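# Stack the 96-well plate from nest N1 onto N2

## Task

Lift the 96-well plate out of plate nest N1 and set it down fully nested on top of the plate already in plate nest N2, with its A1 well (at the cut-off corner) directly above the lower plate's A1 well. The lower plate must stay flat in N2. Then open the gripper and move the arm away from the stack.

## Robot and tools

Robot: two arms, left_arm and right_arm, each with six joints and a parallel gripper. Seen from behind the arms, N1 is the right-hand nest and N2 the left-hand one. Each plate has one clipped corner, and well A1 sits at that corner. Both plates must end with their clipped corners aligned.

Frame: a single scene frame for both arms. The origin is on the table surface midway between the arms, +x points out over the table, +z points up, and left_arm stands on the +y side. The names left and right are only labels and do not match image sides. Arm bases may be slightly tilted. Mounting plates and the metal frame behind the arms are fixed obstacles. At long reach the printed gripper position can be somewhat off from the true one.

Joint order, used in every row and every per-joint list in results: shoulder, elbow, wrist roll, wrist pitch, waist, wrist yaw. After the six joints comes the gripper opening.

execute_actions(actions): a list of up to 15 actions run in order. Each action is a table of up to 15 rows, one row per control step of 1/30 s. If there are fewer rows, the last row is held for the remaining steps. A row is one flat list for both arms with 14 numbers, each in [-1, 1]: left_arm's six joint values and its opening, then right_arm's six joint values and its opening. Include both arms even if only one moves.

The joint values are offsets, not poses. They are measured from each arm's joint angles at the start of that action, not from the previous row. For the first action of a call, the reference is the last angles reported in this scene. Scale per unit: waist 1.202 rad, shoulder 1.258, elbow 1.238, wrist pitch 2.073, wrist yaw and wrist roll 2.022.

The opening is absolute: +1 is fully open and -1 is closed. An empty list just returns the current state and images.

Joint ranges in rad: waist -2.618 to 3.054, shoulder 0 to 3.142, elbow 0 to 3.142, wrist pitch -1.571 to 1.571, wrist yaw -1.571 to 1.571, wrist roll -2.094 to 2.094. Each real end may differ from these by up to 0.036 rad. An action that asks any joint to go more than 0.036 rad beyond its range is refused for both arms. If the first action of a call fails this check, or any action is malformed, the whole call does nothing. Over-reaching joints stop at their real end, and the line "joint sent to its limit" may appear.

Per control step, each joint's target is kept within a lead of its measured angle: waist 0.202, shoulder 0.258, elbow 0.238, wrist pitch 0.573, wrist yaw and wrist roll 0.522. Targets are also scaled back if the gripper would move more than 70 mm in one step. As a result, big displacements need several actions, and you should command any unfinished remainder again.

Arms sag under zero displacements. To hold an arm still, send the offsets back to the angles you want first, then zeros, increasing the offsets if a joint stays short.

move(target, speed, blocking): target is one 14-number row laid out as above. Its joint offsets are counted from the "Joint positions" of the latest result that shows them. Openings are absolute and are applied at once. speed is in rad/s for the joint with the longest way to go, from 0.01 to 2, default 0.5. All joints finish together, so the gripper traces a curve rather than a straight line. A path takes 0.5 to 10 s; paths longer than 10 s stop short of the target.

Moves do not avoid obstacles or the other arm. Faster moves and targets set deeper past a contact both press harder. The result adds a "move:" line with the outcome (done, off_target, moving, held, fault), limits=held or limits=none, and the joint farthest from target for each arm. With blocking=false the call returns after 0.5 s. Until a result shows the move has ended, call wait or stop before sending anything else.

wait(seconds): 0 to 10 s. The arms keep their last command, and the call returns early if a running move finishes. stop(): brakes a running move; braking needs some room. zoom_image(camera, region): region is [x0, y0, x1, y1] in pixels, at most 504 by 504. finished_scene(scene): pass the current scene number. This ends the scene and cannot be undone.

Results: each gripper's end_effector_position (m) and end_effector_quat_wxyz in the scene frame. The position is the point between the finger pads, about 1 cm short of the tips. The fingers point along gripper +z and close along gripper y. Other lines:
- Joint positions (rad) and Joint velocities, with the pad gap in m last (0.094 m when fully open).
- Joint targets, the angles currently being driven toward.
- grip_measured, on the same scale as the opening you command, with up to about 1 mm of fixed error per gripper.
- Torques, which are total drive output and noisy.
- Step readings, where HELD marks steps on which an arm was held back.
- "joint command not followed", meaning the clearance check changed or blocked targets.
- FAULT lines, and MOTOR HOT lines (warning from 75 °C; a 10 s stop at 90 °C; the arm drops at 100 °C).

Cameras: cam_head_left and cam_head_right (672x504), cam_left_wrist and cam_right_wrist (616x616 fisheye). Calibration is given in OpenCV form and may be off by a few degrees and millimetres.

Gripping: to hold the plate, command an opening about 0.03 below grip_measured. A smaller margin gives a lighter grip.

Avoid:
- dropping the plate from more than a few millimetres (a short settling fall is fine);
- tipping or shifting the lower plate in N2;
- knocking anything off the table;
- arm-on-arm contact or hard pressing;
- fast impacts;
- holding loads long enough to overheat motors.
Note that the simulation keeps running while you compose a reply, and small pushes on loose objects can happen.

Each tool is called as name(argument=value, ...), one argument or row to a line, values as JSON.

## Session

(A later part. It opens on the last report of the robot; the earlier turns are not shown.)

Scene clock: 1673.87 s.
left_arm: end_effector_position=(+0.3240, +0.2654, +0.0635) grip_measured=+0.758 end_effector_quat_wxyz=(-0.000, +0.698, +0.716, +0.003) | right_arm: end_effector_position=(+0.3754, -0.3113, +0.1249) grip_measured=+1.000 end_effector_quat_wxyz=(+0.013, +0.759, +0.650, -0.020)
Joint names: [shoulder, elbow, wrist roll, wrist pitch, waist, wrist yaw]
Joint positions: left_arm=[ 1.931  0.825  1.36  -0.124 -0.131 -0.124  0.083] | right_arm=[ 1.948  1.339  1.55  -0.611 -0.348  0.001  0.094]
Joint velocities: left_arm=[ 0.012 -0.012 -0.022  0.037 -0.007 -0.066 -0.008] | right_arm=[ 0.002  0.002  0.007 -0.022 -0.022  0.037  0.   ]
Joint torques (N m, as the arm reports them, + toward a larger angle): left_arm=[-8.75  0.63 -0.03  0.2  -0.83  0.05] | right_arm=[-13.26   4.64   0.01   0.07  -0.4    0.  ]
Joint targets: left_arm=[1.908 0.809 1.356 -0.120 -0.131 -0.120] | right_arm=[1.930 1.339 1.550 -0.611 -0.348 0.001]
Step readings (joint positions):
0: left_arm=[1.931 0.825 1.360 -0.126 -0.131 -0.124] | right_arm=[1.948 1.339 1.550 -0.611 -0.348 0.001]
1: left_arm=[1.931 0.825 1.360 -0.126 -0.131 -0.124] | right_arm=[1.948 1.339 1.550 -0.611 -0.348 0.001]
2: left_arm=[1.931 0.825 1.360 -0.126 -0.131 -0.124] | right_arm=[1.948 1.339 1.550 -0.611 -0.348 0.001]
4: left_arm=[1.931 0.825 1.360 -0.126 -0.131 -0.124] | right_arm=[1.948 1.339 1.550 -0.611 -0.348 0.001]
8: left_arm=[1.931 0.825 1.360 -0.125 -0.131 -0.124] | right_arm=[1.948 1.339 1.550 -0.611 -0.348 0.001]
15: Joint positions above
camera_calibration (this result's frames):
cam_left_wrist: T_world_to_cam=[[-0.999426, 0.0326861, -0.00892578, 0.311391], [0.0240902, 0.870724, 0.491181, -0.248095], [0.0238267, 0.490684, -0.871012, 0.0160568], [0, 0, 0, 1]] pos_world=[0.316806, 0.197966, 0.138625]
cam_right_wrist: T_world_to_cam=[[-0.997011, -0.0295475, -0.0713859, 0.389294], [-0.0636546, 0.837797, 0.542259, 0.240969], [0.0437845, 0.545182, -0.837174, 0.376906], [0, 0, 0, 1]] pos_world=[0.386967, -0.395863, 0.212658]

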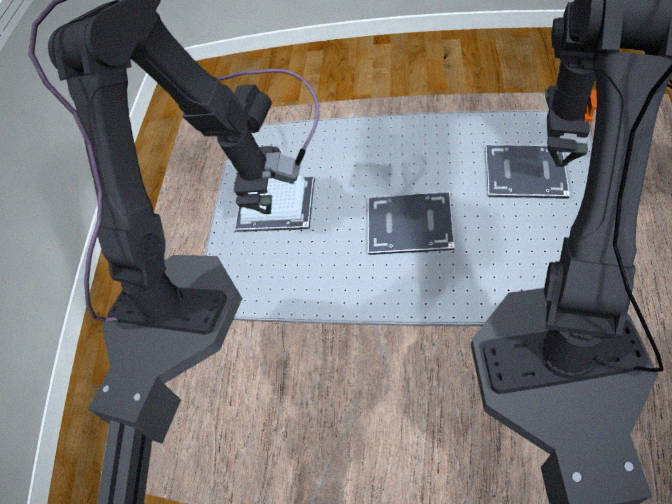

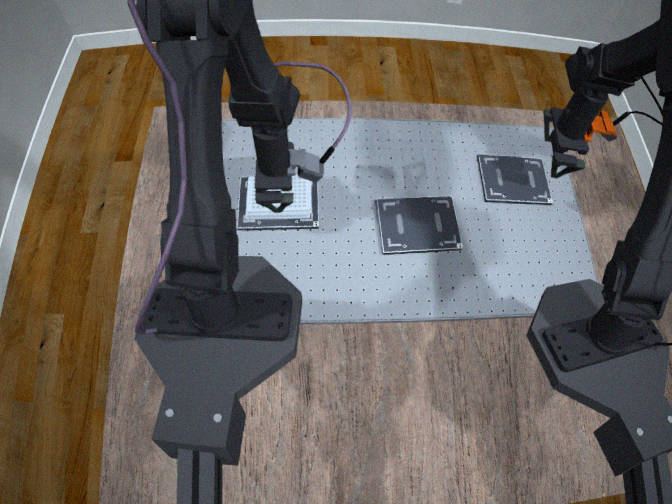

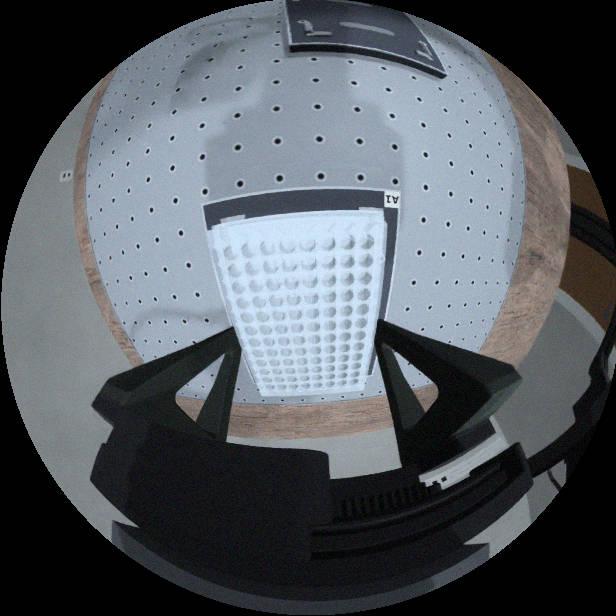

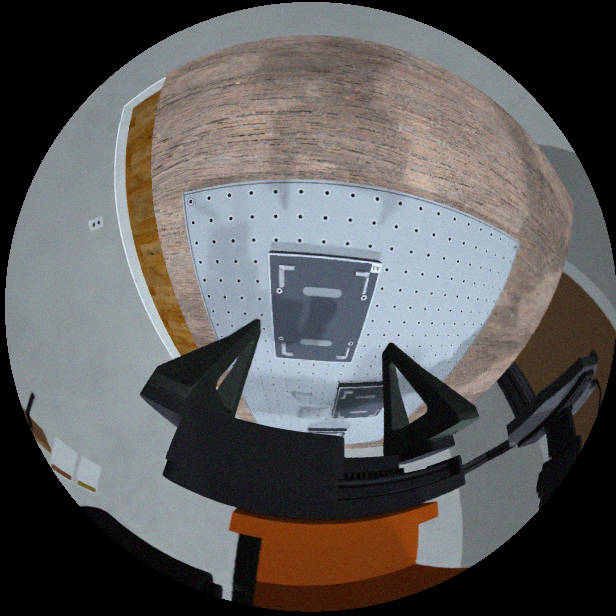

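execute_actions(
  actions=[
    [[-0.018,-0.013,-0.001,0.0,0,0.002,0.75,-0.015,0,0,0,0,0,1],[-0.018,-0.013,-0.001,-0.001,0,0.002,0.745,-0.015,0,0,0,0,0,1],[-0.018,-0.013,-0.001,-0.002,0,0.002,0.74,-0.015,0,0,0,0,0,1],[-0.018,-0.013,-0.001,-0.003,0,0.002,0.735,-0.015,0,0,0,0,0,1],[-0.018,-0.013,-0.001,-0.003,0,0.002,0.73,-0.015,0,0,0,0,0,1],[-0.018,-0.013,-0.001,-0.003,0,0.002,0.725,-0.015,0,0,0,0,0,1],[-0.018,-0.013,-0.001,-0.003,0,0.002,0.72,-0.015,0,0,0,0,0,1],[-0.018,-0.013,-0.001,-0.003,0,0.002,0.715,-0.015,0,0,0,0,0,1],[-0.018,-0.013,-0.001,-0.003,0,0.002,0.71,-0.015,0,0,0,0,0,1],[-0.018,-0.013,-0.001,-0.003,0,0.002,0.705,-0.015,0,0,0,0,0,1],[-0.018,-0.013,-0.001,-0.003,0,0.002,0.70,-0.015,0,0,0,0,0,1],[-0.018,-0.013,-0.001,-0.003,0,0.002,0.695,-0.015,0,0,0,0,0,1],[-0.018,-0.013,-0.001,-0.003,0,0.002,0.69,-0.015,0,0,0,0,0,1],[-0.018,-0.013,-0.001,-0.003,0,0.002,0.685,-0.015,0,0,0,0,0,1],[-0.018,-0.013,-0.001,-0.003,0,0.002,0.68,-0.015,0,0,0,0,0,1]],
  ],
)

Scene clock: 1688.37 s.
left_arm: end_effector_position=(+0.3240, +0.2654, +0.0635) grip_measured=+0.699 end_effector_quat_wxyz=(-0.000, +0.698, +0.716, +0.003) | right_arm: end_effector_position=(+0.3754, -0.3113, +0.1249) grip_measured=+1.000 end_effector_quat_wxyz=(+0.013, +0.759, +0.650, -0.020)
Joint names: [shoulder, elbow, wrist roll, wrist pitch, waist, wrist yaw]
Joint positions: left_arm=[ 1.931  0.825  1.36  -0.124 -0.131 -0.124  0.08 ] | right_arm=[ 1.948  1.339  1.55  -0.611 -0.348  0.001  0.094]
Joint velocities: left_arm=[ 0.012 -0.007  0.11  -0.007 -0.007 -0.022 -0.005] | right_arm=[-0.002 -0.002 -0.081 -0.066 -0.002 -0.037  0.   ]
Joint torques (N m, as the arm reports them, + toward a larger angle): left_arm=[-8.73  0.61 -0.01  0.09 -0.83  0.04] | right_arm=[-13.24   4.66   0.01   0.07  -0.43   0.01]
Joint targets: left_arm=[1.908 0.809 1.358 -0.130 -0.131 -0.120] | right_arm=[1.930 1.339 1.550 -0.611 -0.348 0.001]
Step readings (joint positions):
0: left_arm=[1.931 0.825 1.360 -0.124 -0.131 -0.124] | right_arm=[1.948 1.339 1.550 -0.611 -0.348 0.001]
1: left_arm=[1.931 0.825 1.360 -0.124 -0.131 -0.124] | right_arm=[1.948 1.339 1.550 -0.611 -0.348 0.001]
2: left_arm=[1.931 0.825 1.360 -0.124 -0.131 -0.124] | right_arm=[1.948 1.339 1.550 -0.611 -0.348 0.001]
4: left_arm=[1.931 0.825 1.360 -0.124 -0.131 -0.124] | right_arm=[1.948 1.339 1.550 -0.611 -0.348 0.001]
8: left_arm=[1.931 0.825 1.360 -0.124 -0.131 -0.124] | right_arm=[1.948 1.339 1.550 -0.611 -0.348 0.001]
15: Joint positions above
camera_calibration (this result's frames):
cam_left_wrist: T_world_to_cam=[[-0.999426, 0.0326861, -0.00892578, 0.311391], [0.0240902, 0.870724, 0.491181, -0.248095], [0.0238267, 0.490684, -0.871012, 0.0160568], [0, 0, 0, 1]] pos_world=[0.316806, 0.197966, 0.138625]
cam_right_wrist: T_world_to_cam=[[-0.997011, -0.0295475, -0.0713859, 0.389294], [-0.0636546, 0.837797, 0.542259, 0.240969], [0.0437845, 0.545182, -0.837174, 0.376906], [0, 0, 0, 1]] pos_world=[0.386967, -0.395863, 0.212658]

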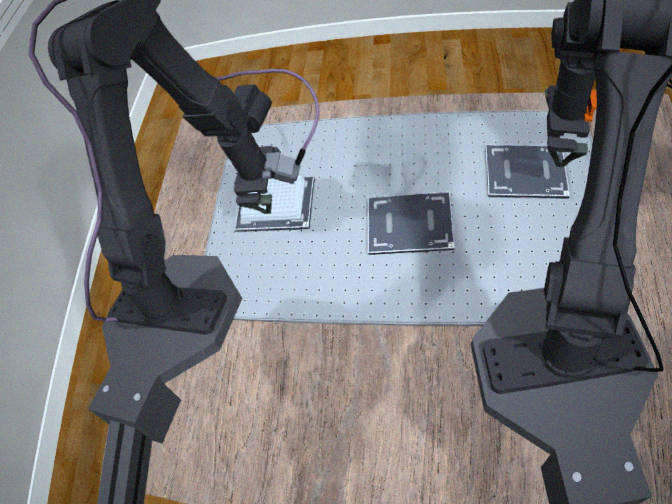

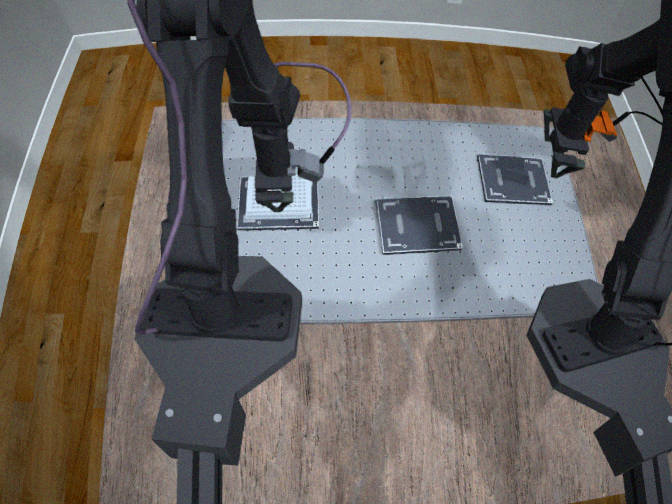

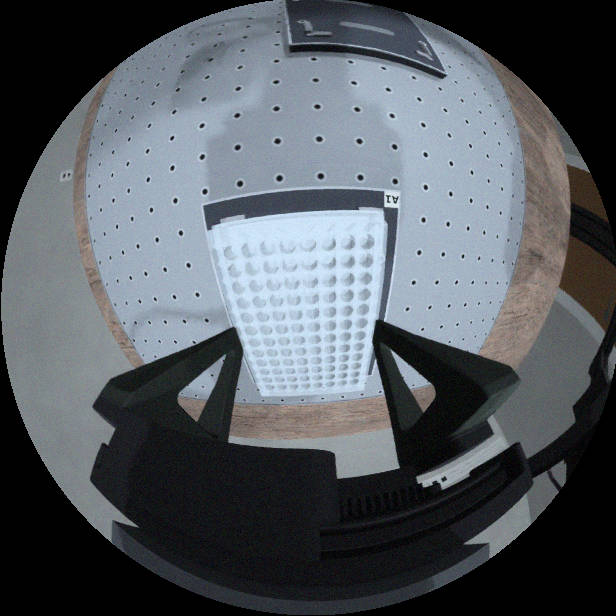

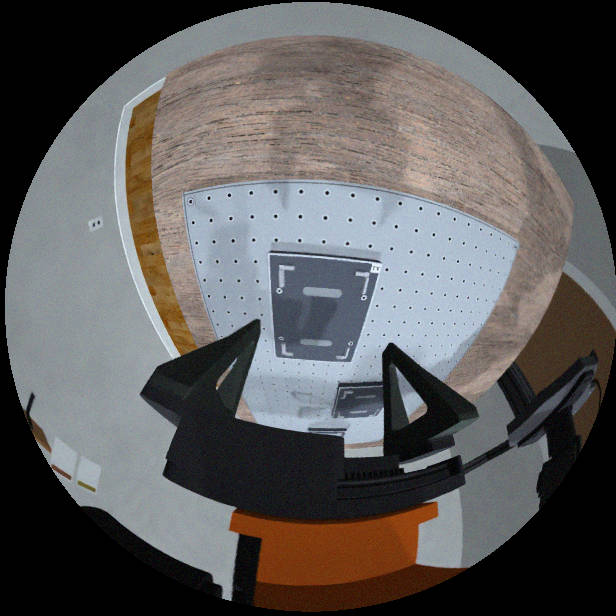

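execute_actions(
  actions=[
    [[-0.018,-0.013,-0.001,-0.003,0,0.002,0.68,-0.015,0,0,0,0,0,1]],
  ],
)

zoom_image(
  camera="cam_left_wrist",
  region=[195, 185, 275, 265],
)

zoom_image(
  camera="cam_left_wrist",
  region=[330, 175, 410, 255],
)

Scene clock: 1692.73 s.
left_arm: end_effector_position=(+0.3240, +0.2654, +0.0635) grip_measured=+0.698 end_effector_quat_wxyz=(-0.000, +0.698, +0.716, +0.003) | right_arm: end_effector_position=(+0.3754, -0.3113, +0.1249) grip_measured=+1.000 end_effector_quat_wxyz=(+0.013, +0.759, +0.650, -0.020)
Joint names: [shoulder, elbow, wrist roll, wrist pitch, waist, wrist yaw]
Joint positions: left_arm=[ 1.931  0.825  1.36  -0.124 -0.131 -0.124  0.08 ] | right_arm=[ 1.948  1.339  1.55  -0.611 -0.348  0.001  0.094]
Joint velocities: left_arm=[ 0.007 -0.007 -0.007  0.022 -0.007 -0.007  0.001] | right_arm=[-0.012 -0.012 -0.022  0.007  0.002  0.007  0.   ]
Joint torques (N m, as the arm reports them, + toward a larger angle): left_arm=[-8.73  0.61 -0.02  0.09 -0.84  0.04] | right_arm=[-13.27   4.6    0.01   0.07  -0.42   0.  ]
Joint targets: left_arm=[1.908 0.809 1.358 -0.130 -0.131 -0.120] | right_arm=[1.930 1.339 1.550 -0.611 -0.348 0.001]
Step readings (joint positions):
0: left_arm=[1.931 0.825 1.360 -0.124 -0.131 -0.124] | right_arm=[1.948 1.339 1.550 -0.611 -0.348 0.001]
1: left_arm=[1.931 0.825 1.360 -0.124 -0.131 -0.124] | right_arm=[1.948 1.339 1.550 -0.611 -0.348 0.001]
2: left_arm=[1.931 0.825 1.360 -0.124 -0.131 -0.124] | right_arm=[1.948 1.339 1.550 -0.611 -0.348 0.001]
4: left_arm=[1.931 0.825 1.360 -0.124 -0.131 -0.124] | right_arm=[1.948 1.339 1.550 -0.611 -0.348 0.001]
8: left_arm=[1.931 0.825 1.360 -0.124 -0.131 -0.124] | right_arm=[1.948 1.339 1.550 -0.611 -0.348 0.001]
15: Joint positions above
camera_calibration (this result's frames):
cam_left_wrist: T_world_to_cam=[[-0.999426, 0.0326861, -0.00892578, 0.311391], [0.0240902, 0.870724, 0.491181, -0.248095], [0.0238267, 0.490684, -0.871012, 0.0160568], [0, 0, 0, 1]] pos_world=[0.316806, 0.197966, 0.138625]
cam_right_wrist: T_world_to_cam=[[-0.997011, -0.0295475, -0.0713859, 0.389294], [-0.0636546, 0.837797, 0.542259, 0.240969], [0.0437845, 0.545182, -0.837174, 0.376906], [0, 0, 0, 1]] pos_world=[0.386967, -0.395863, 0.212658]

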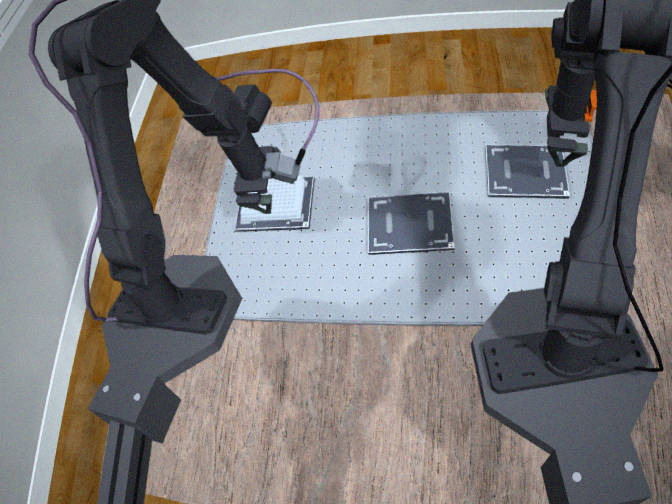

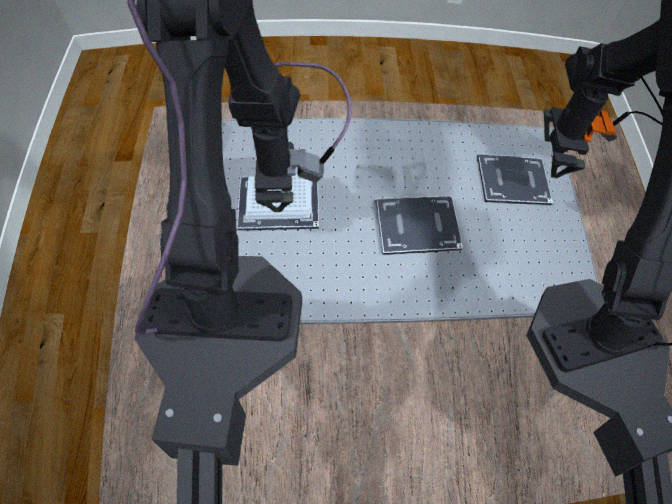

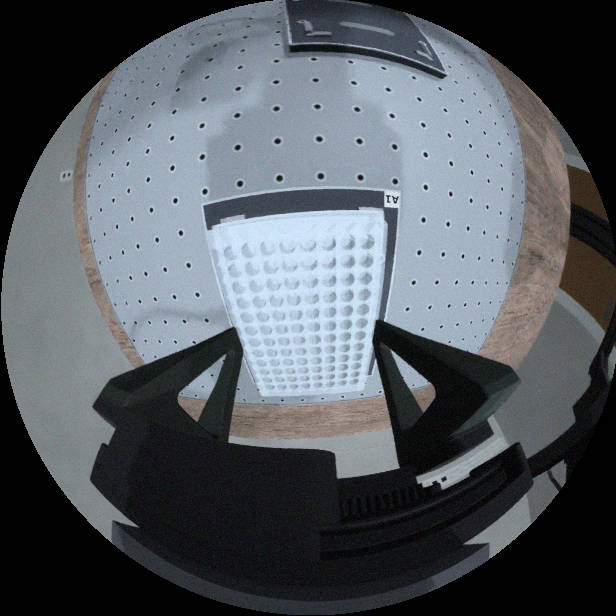

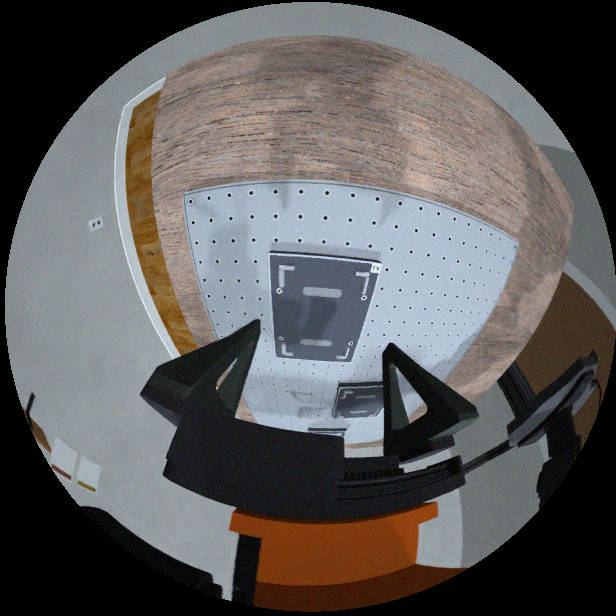

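Region (195, 185, 275, 265) of cam_left_wrist's 616x616 image, scaled by 6.300, with more detail than that image has.

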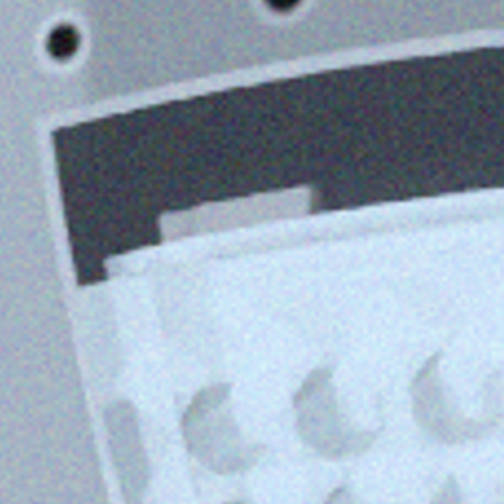

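Region (330, 175, 410, 255) of cam_left_wrist's 616x616 image, scaled by 6.300, with more detail than that image has.

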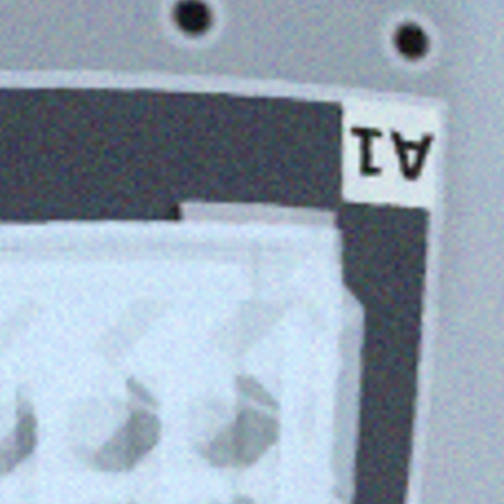

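execute_actions(
  actions=[
    [[-0.018,-0.013,-0.001,-0.003,0,0.002,0.675,-0.015,0,0,0,0,0,1],[-0.018,-0.013,-0.001,-0.003,0,0.002,0.67,-0.015,0,0,0,0,0,1],[-0.018,-0.013,-0.001,-0.003,0,0.002,0.665,-0.015,0,0,0,0,0,1],[-0.018,-0.013,-0.001,-0.003,0,0.002,0.66,-0.015,0,0,0,0,0,1]],
  ],
)

zoom_image(
  camera="cam_left_wrist",
  region=[330, 175, 410, 255],
)

zoom_image(
  camera="cam_left_wrist",
  region=[200, 280, 420, 420],
)

Scene clock: 1705.90 s.
left_arm: end_effector_position=(+0.3240, +0.2654, +0.0635) grip_measured=+0.695 end_effector_quat_wxyz=(-0.000, +0.698, +0.716, +0.003) | right_arm: end_effector_position=(+0.3754, -0.3113, +0.1249) grip_measured=+1.000 end_effector_quat_wxyz=(+0.013, +0.759, +0.650, -0.020)
Joint names: [shoulder, elbow, wrist roll, wrist pitch, waist, wrist yaw]
Joint positions: left_arm=[ 1.931  0.825  1.36  -0.124 -0.131 -0.124  0.08 ] | right_arm=[ 1.948  1.339  1.55  -0.611 -0.348  0.001  0.094]
Joint velocities: left_arm=[ 0.007  0.007 -0.037 -0.081  0.017 -0.037 -0.   ] | right_arm=[-0.017 -0.017  0.022  0.022 -0.017 -0.066  0.   ]
Joint torques (N m, as the arm reports them, + toward a larger angle): left_arm=[-8.72  0.61 -0.02  0.09 -0.83  0.04] | right_arm=[-13.26   4.62   0.01   0.07  -0.43   0.  ]
Joint targets: left_arm=[1.908 0.809 1.358 -0.130 -0.131 -0.120] | right_arm=[1.930 1.339 1.550 -0.611 -0.348 0.001]
Step readings (joint positions):
0: left_arm=[1.931 0.825 1.360 -0.124 -0.131 -0.124] | right_arm=[1.948 1.339 1.550 -0.611 -0.348 0.001]
1: left_arm=[1.931 0.825 1.360 -0.124 -0.131 -0.124] | right_arm=[1.948 1.339 1.550 -0.611 -0.348 0.001]
2: left_arm=[1.931 0.825 1.360 -0.124 -0.131 -0.124] | right_arm=[1.948 1.339 1.550 -0.611 -0.348 0.001]
4: left_arm=[1.931 0.825 1.360 -0.124 -0.131 -0.124] | right_arm=[1.948 1.339 1.550 -0.611 -0.348 0.001]
8: left_arm=[1.931 0.825 1.360 -0.124 -0.131 -0.124] | right_arm=[1.948 1.339 1.550 -0.611 -0.348 0.001]
15: Joint positions above
camera_calibration (this result's frames):
cam_left_wrist: T_world_to_cam=[[-0.999426, 0.0326861, -0.00892578, 0.311391], [0.0240902, 0.870724, 0.491181, -0.248095], [0.0238267, 0.490684, -0.871012, 0.0160568], [0, 0, 0, 1]] pos_world=[0.316806, 0.197966, 0.138625]
cam_right_wrist: T_world_to_cam=[[-0.997011, -0.0295475, -0.0713859, 0.389294], [-0.0636546, 0.837797, 0.542259, 0.240969], [0.0437845, 0.545182, -0.837174, 0.376906], [0, 0, 0, 1]] pos_world=[0.386967, -0.395863, 0.212658]

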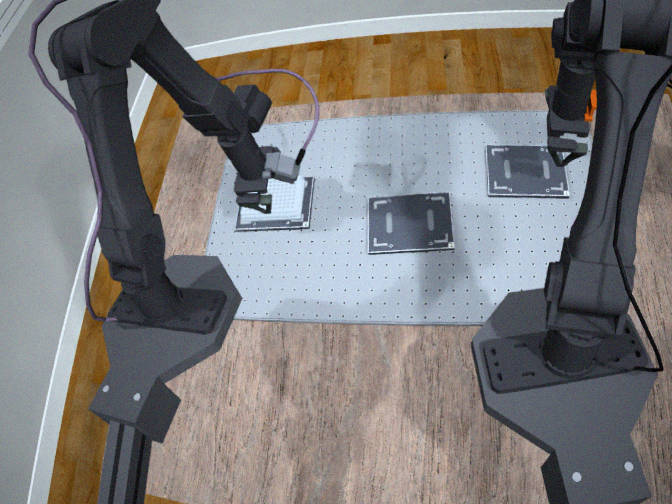

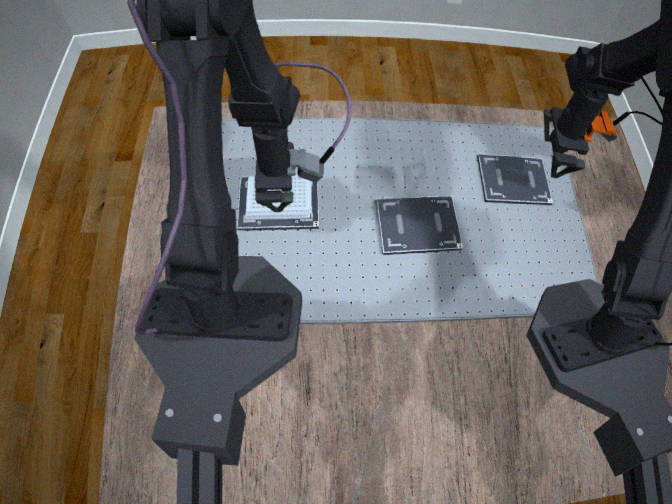

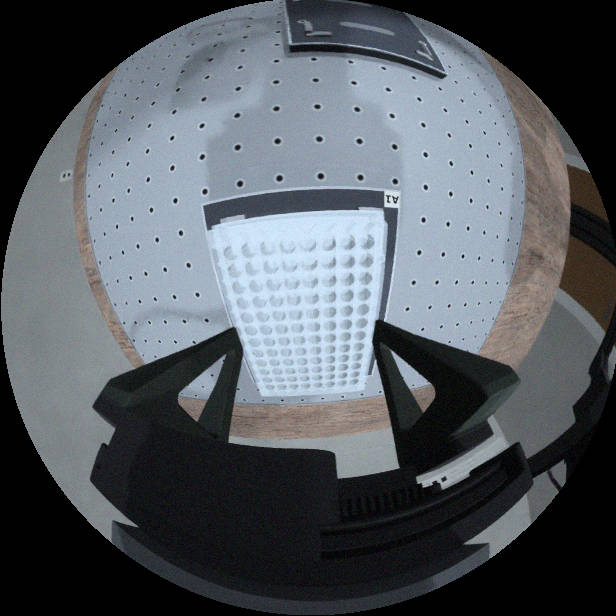

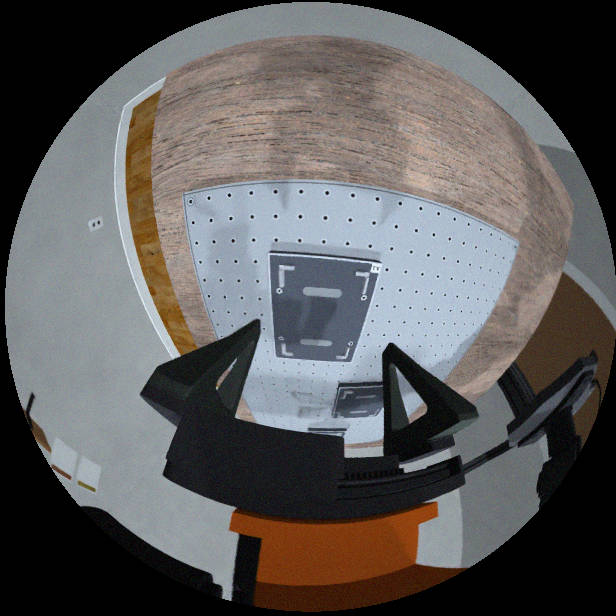

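Region (330, 175, 410, 255) of cam_left_wrist's 616x616 image, scaled by 6.300, with more detail than that image has.

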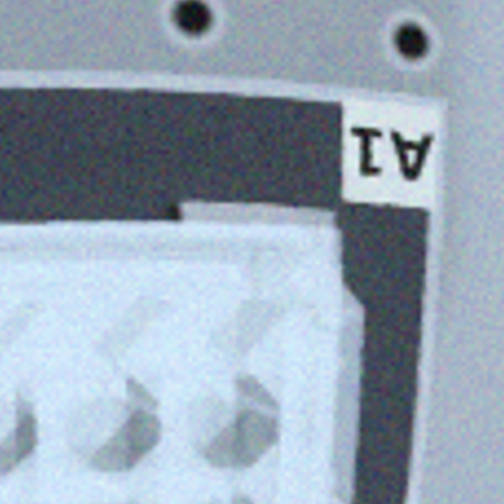

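Region (200, 280, 420, 420) of cam_left_wrist's 616x616 image, scaled by 2.291, with more detail than that image has; it fills the top 321 rows of this view, and the rest is white.

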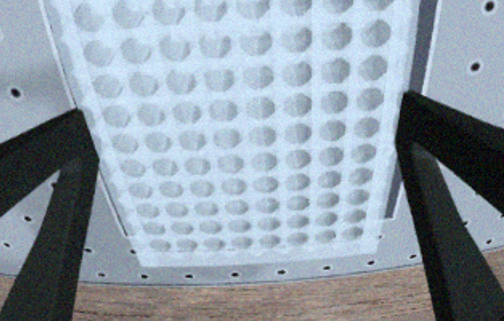

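execute_actions(
  actions=[
    [[-0.018,-0.013,0.001,-0.003,0,0.001,0.66,-0.015,0,0,0,0,0,1],[-0.018,-0.013,0.002,-0.003,0,0.0,0.66,-0.015,0,0,0,0,0,1],[-0.018,-0.013,0.003,-0.003,0,-0.0005,0.66,-0.015,0,0,0,0,0,1],[-0.018,-0.013,0.004,-0.003,0,-0.001,0.66,-0.015,0,0,0,0,0,1],[-0.018,-0.013,0.005,-0.003,0,-0.0015,0.66,-0.015,0,0,0,0,0,1],[-0.018,-0.013,0.006,-0.003,0,-0.002,0.66,-0.015,0,0,0,0,0,1],[-0.018,-0.013,0.007,-0.003,0,-0.0023,0.66,-0.015,0,0,0,0,0,1],[-0.018,-0.013,0.008,-0.003,0,-0.0026,0.66,-0.015,0,0,0,0,0,1],[-0.018,-0.013,0.009,-0.003,0,-0.0029,0.66,-0.015,0,0,0,0,0,1],[-0.018,-0.013,0.010,-0.003,0,-0.0032,0.66,-0.015,0,0,0,0,0,1],[-0.018,-0.013,0.011,-0.003,0,-0.0032,0.66,-0.015,0,0,0,0,0,1],[-0.018,-0.013,0.0115,-0.003,0,-0.0032,0.66,-0.015,0,0,0,0,0,1],[-0.018,-0.013,0.012,-0.003,0,-0.0032,0.66,-0.015,0,0,0,0,0,1]],
  ],
)

zoom_image(
  camera="cam_left_wrist",
  region=[195, 185, 275, 265],
)

zoom_image(
  camera="cam_left_wrist",
  region=[330, 175, 410, 255],
)

Scene clock: 1730.23 s.
left_arm: end_effector_position=(+0.3241, +0.2661, +0.0635) grip_measured=+0.695 end_effector_quat_wxyz=(-0.001, +0.703, +0.712, +0.005) | right_arm: end_effector_position=(+0.3754, -0.3113, +0.1249) grip_measured=+1.000 end_effector_quat_wxyz=(+0.013, +0.759, +0.650, -0.020)
Joint names: [shoulder, elbow, wrist roll, wrist pitch, waist, wrist yaw]
Joint positions: left_arm=[ 1.931  0.825  1.372 -0.124 -0.131 -0.128  0.08 ] | right_arm=[ 1.948  1.339  1.55  -0.611 -0.348  0.001  0.094]
Joint velocities: left_arm=[ 0.007 -0.012 -0.051  0.007 -0.007  0.051  0.   ] | right_arm=[ 0.002 -0.007  0.007 -0.007  0.002  0.066  0.   ]
Joint torques (N m, as the arm reports them, + toward a larger angle): left_arm=[-8.73  0.62  0.05  0.09 -0.83  0.  ] | right_arm=[-13.28   4.63   0.     0.07  -0.41   0.01]
Joint targets: left_arm=[1.908 0.809 1.384 -0.130 -0.131 -0.130] | right_arm=[1.930 1.339 1.550 -0.611 -0.348 0.001]
Step readings (joint positions):
0: left_arm=[1.931 0.825 1.360 -0.124 -0.131 -0.124] | right_arm=[1.948 1.339 1.550 -0.611 -0.348 0.001]
1: left_arm=[1.931 0.825 1.360 -0.124 -0.131 -0.124] | right_arm=[1.948 1.339 1.550 -0.611 -0.348 0.001]
2: left_arm=[1.931 0.825 1.360 -0.124 -0.131 -0.124] | right_arm=[1.948 1.339 1.550 -0.611 -0.348 0.001]
4: left_arm=[1.931 0.825 1.360 -0.124 -0.131 -0.124] | right_arm=[1.948 1.339 1.550 -0.611 -0.348 0.001]
8: left_arm=[1.931 0.825 1.363 -0.124 -0.131 -0.126] | right_arm=[1.948 1.339 1.550 -0.611 -0.348 0.001]
15: Joint positions above
camera_calibration (this result's frames):
cam_left_wrist: T_world_to_cam=[[-0.998912, 0.0456707, -0.00945637, 0.307916], [0.0350137, 0.868281, 0.494836, -0.251863], [0.0308103, 0.493966, -0.868935, 0.0124281], [0, 0, 0, 1]] pos_world=[0.316017, 0.198486, 0.138342]
cam_right_wrist: T_world_to_cam=[[-0.997011, -0.0295475, -0.0713859, 0.389294], [-0.0636546, 0.837797, 0.542259, 0.240969], [0.0437845, 0.545182, -0.837174, 0.376906], [0, 0, 0, 1]] pos_world=[0.386967, -0.395863, 0.212658]

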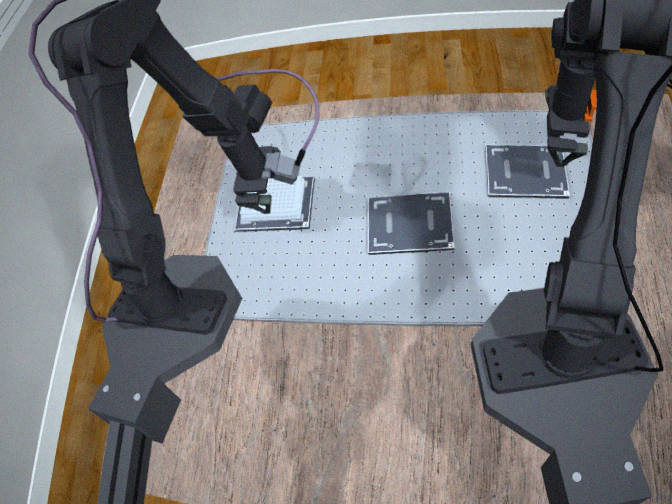

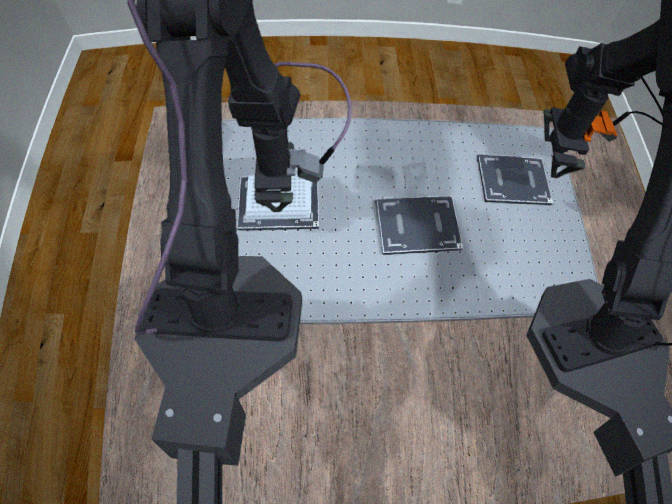

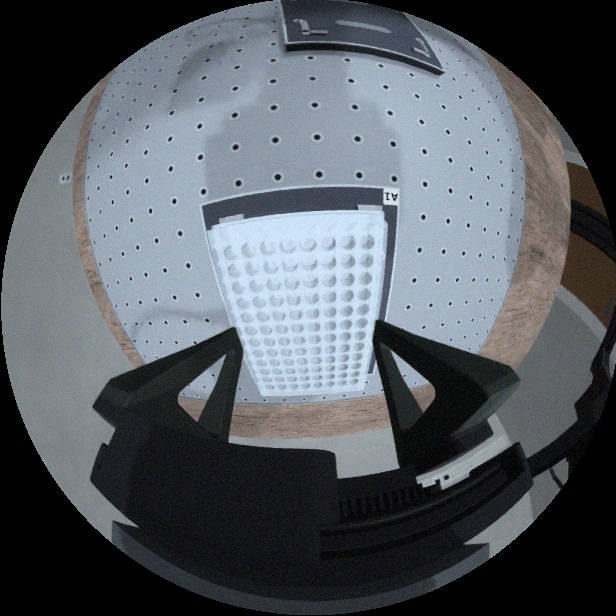

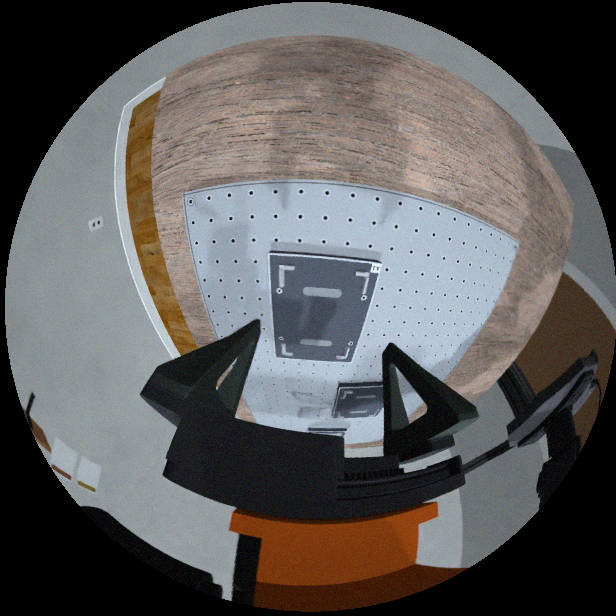

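Region (195, 185, 275, 265) of cam_left_wrist's 616x616 image, scaled by 6.300, with more detail than that image has.

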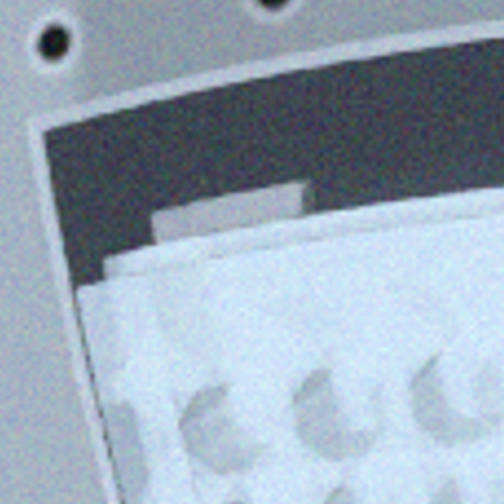

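Region (330, 175, 410, 255) of cam_left_wrist's 616x616 image, scaled by 6.300, with more detail than that image has.

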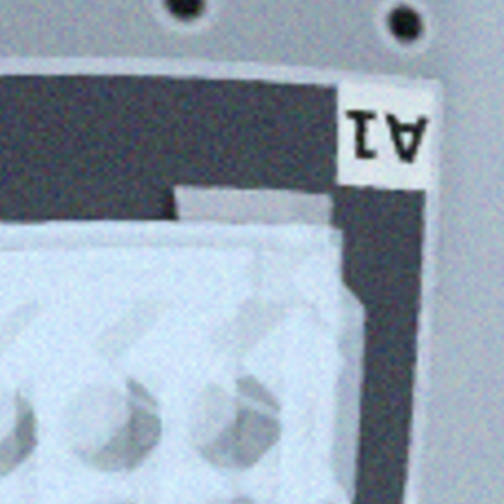

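execute_actions(
  actions=[
    [[-0.018,-0.013,0.006,-0.003,0,-0.001,0.66,-0.015,0,0,0,0,0,1],[-0.018,-0.013,0.0065,-0.003,0,-0.001,0.66,-0.015,0,0,0,0,0,1],[-0.018,-0.013,0.007,-0.003,0,-0.001,0.66,-0.015,0,0,0,0,0,1],[-0.018,-0.013,0.0075,-0.003,0,-0.001,0.66,-0.015,0,0,0,0,0,1],[-0.018,-0.013,0.008,-0.003,0,-0.001,0.66,-0.015,0,0,0,0,0,1]],
  ],
)

zoom_image(
  camera="cam_left_wrist",
  region=[195, 185, 275, 265],
)

zoom_image(
  camera="cam_left_wrist",
  region=[330, 175, 410, 255],
)

Scene clock: 1742.37 s.
left_arm: end_effector_position=(+0.3242, +0.2663, +0.0635) grip_measured=+0.695 end_effector_quat_wxyz=(-0.001, +0.705, +0.709, +0.005) | right_arm: end_effector_position=(+0.3754, -0.3113, +0.1249) grip_measured=+1.000 end_effector_quat_wxyz=(+0.013, +0.759, +0.650, -0.020)
Joint names: [shoulder, elbow, wrist roll, wrist pitch, waist, wrist yaw]
Joint positions: left_arm=[ 1.931  0.825  1.381 -0.124 -0.131 -0.129  0.08 ] | right_arm=[ 1.948  1.339  1.55  -0.611 -0.348  0.001  0.094]
Joint velocities: left_arm=[-0.022  0.012 -0.051  0.051  0.002 -0.081 -0.001] | right_arm=[-0.012 -0.007 -0.022 -0.066  0.012  0.022  0.   ]
Joint torques (N m, as the arm reports them, + toward a larger angle): left_arm=[-8.72  0.61  0.04  0.09 -0.83 -0.01] | right_arm=[-13.26   4.6    0.01   0.07  -0.44   0.  ]
Joint targets: left_arm=[1.908 0.809 1.389 -0.130 -0.131 -0.130] | right_arm=[1.930 1.339 1.550 -0.611 -0.348 0.001]
Step readings (joint positions):
0: left_arm=[1.931 0.825 1.376 -0.124 -0.131 -0.128] | right_arm=[1.948 1.339 1.550 -0.611 -0.348 0.001]
1: left_arm=[1.931 0.825 1.376 -0.124 -0.131 -0.128] | right_arm=[1.948 1.339 1.550 -0.611 -0.348 0.001]
2: left_arm=[1.931 0.825 1.376 -0.124 -0.131 -0.128] | right_arm=[1.948 1.339 1.550 -0.611 -0.348 0.001]
4: left_arm=[1.931 0.825 1.377 -0.124 -0.131 -0.128] | right_arm=[1.948 1.339 1.550 -0.611 -0.348 0.001]
8: left_arm=[1.931 0.825 1.379 -0.124 -0.131 -0.129] | right_arm=[1.948 1.339 1.550 -0.611 -0.348 0.001]
15: Joint positions above
camera_calibration (this result's frames):
cam_left_wrist: T_world_to_cam=[[-0.998513, 0.0536761, -0.00948947, 0.305676], [0.0419286, 0.867582, 0.495523, -0.25408], [0.0348306, 0.494388, -0.868543, 0.010922], [0, 0, 0, 1]] pos_world=[0.315495, 0.198628, 0.138289]
cam_right_wrist: T_world_to_cam=[[-0.997011, -0.0295475, -0.0713859, 0.389294], [-0.0636546, 0.837797, 0.542259, 0.240969], [0.0437845, 0.545182, -0.837174, 0.376906], [0, 0, 0, 1]] pos_world=[0.386967, -0.395863, 0.212658]

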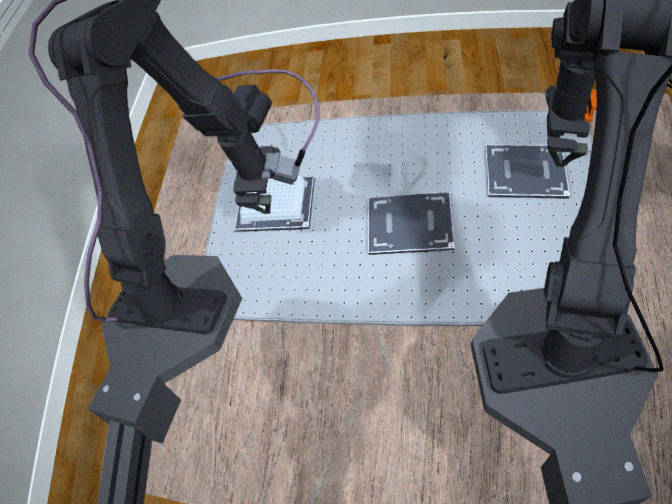

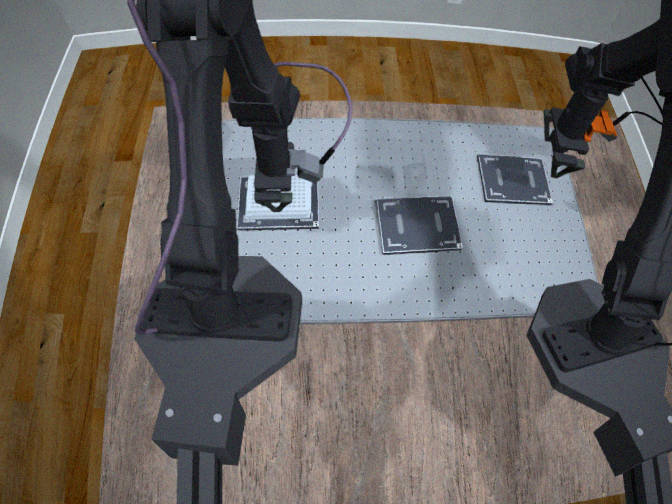

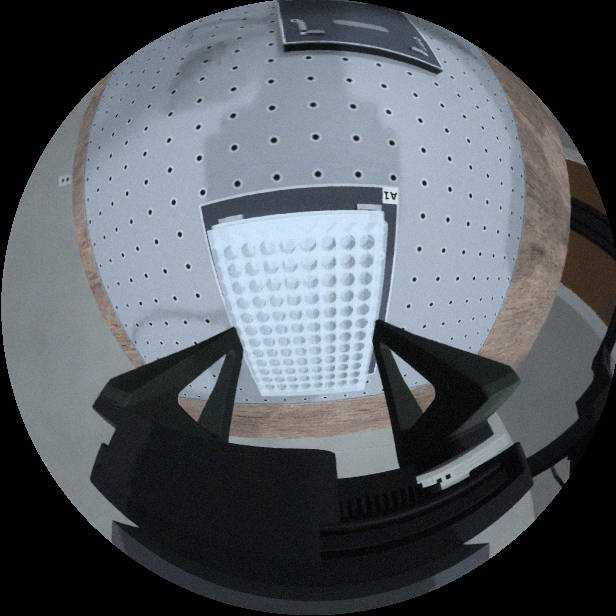

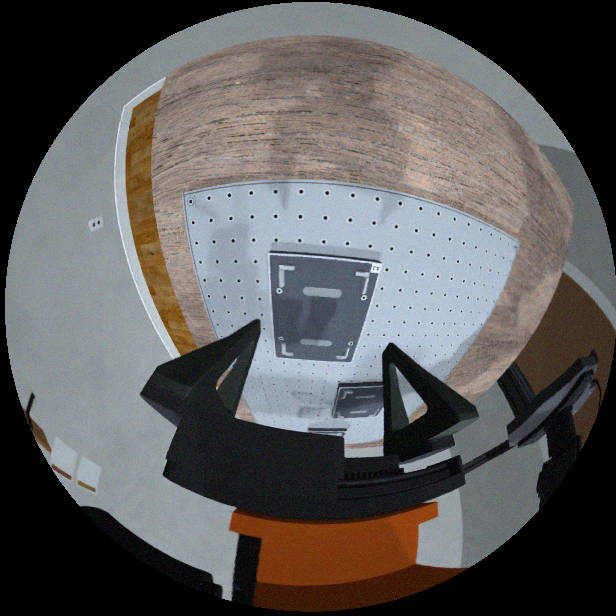

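Region (195, 185, 275, 265) of cam_left_wrist's 616x616 image, scaled by 6.300, with more detail than that image has.

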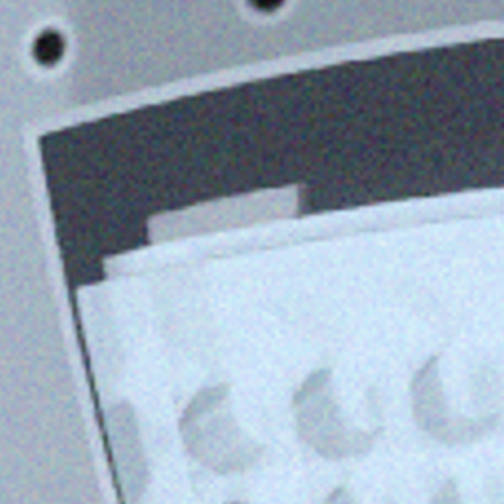

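Region (330, 175, 410, 255) of cam_left_wrist's 616x616 image, scaled by 6.300, with more detail than that image has.

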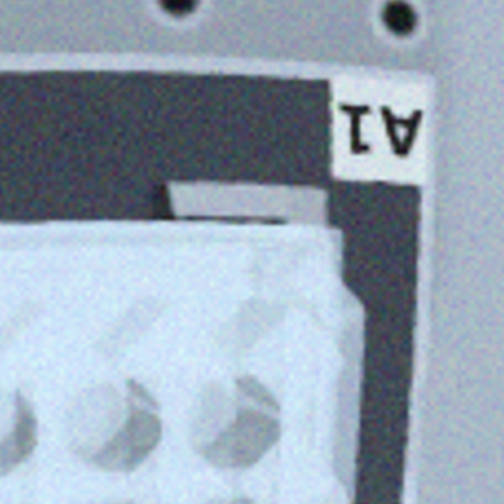

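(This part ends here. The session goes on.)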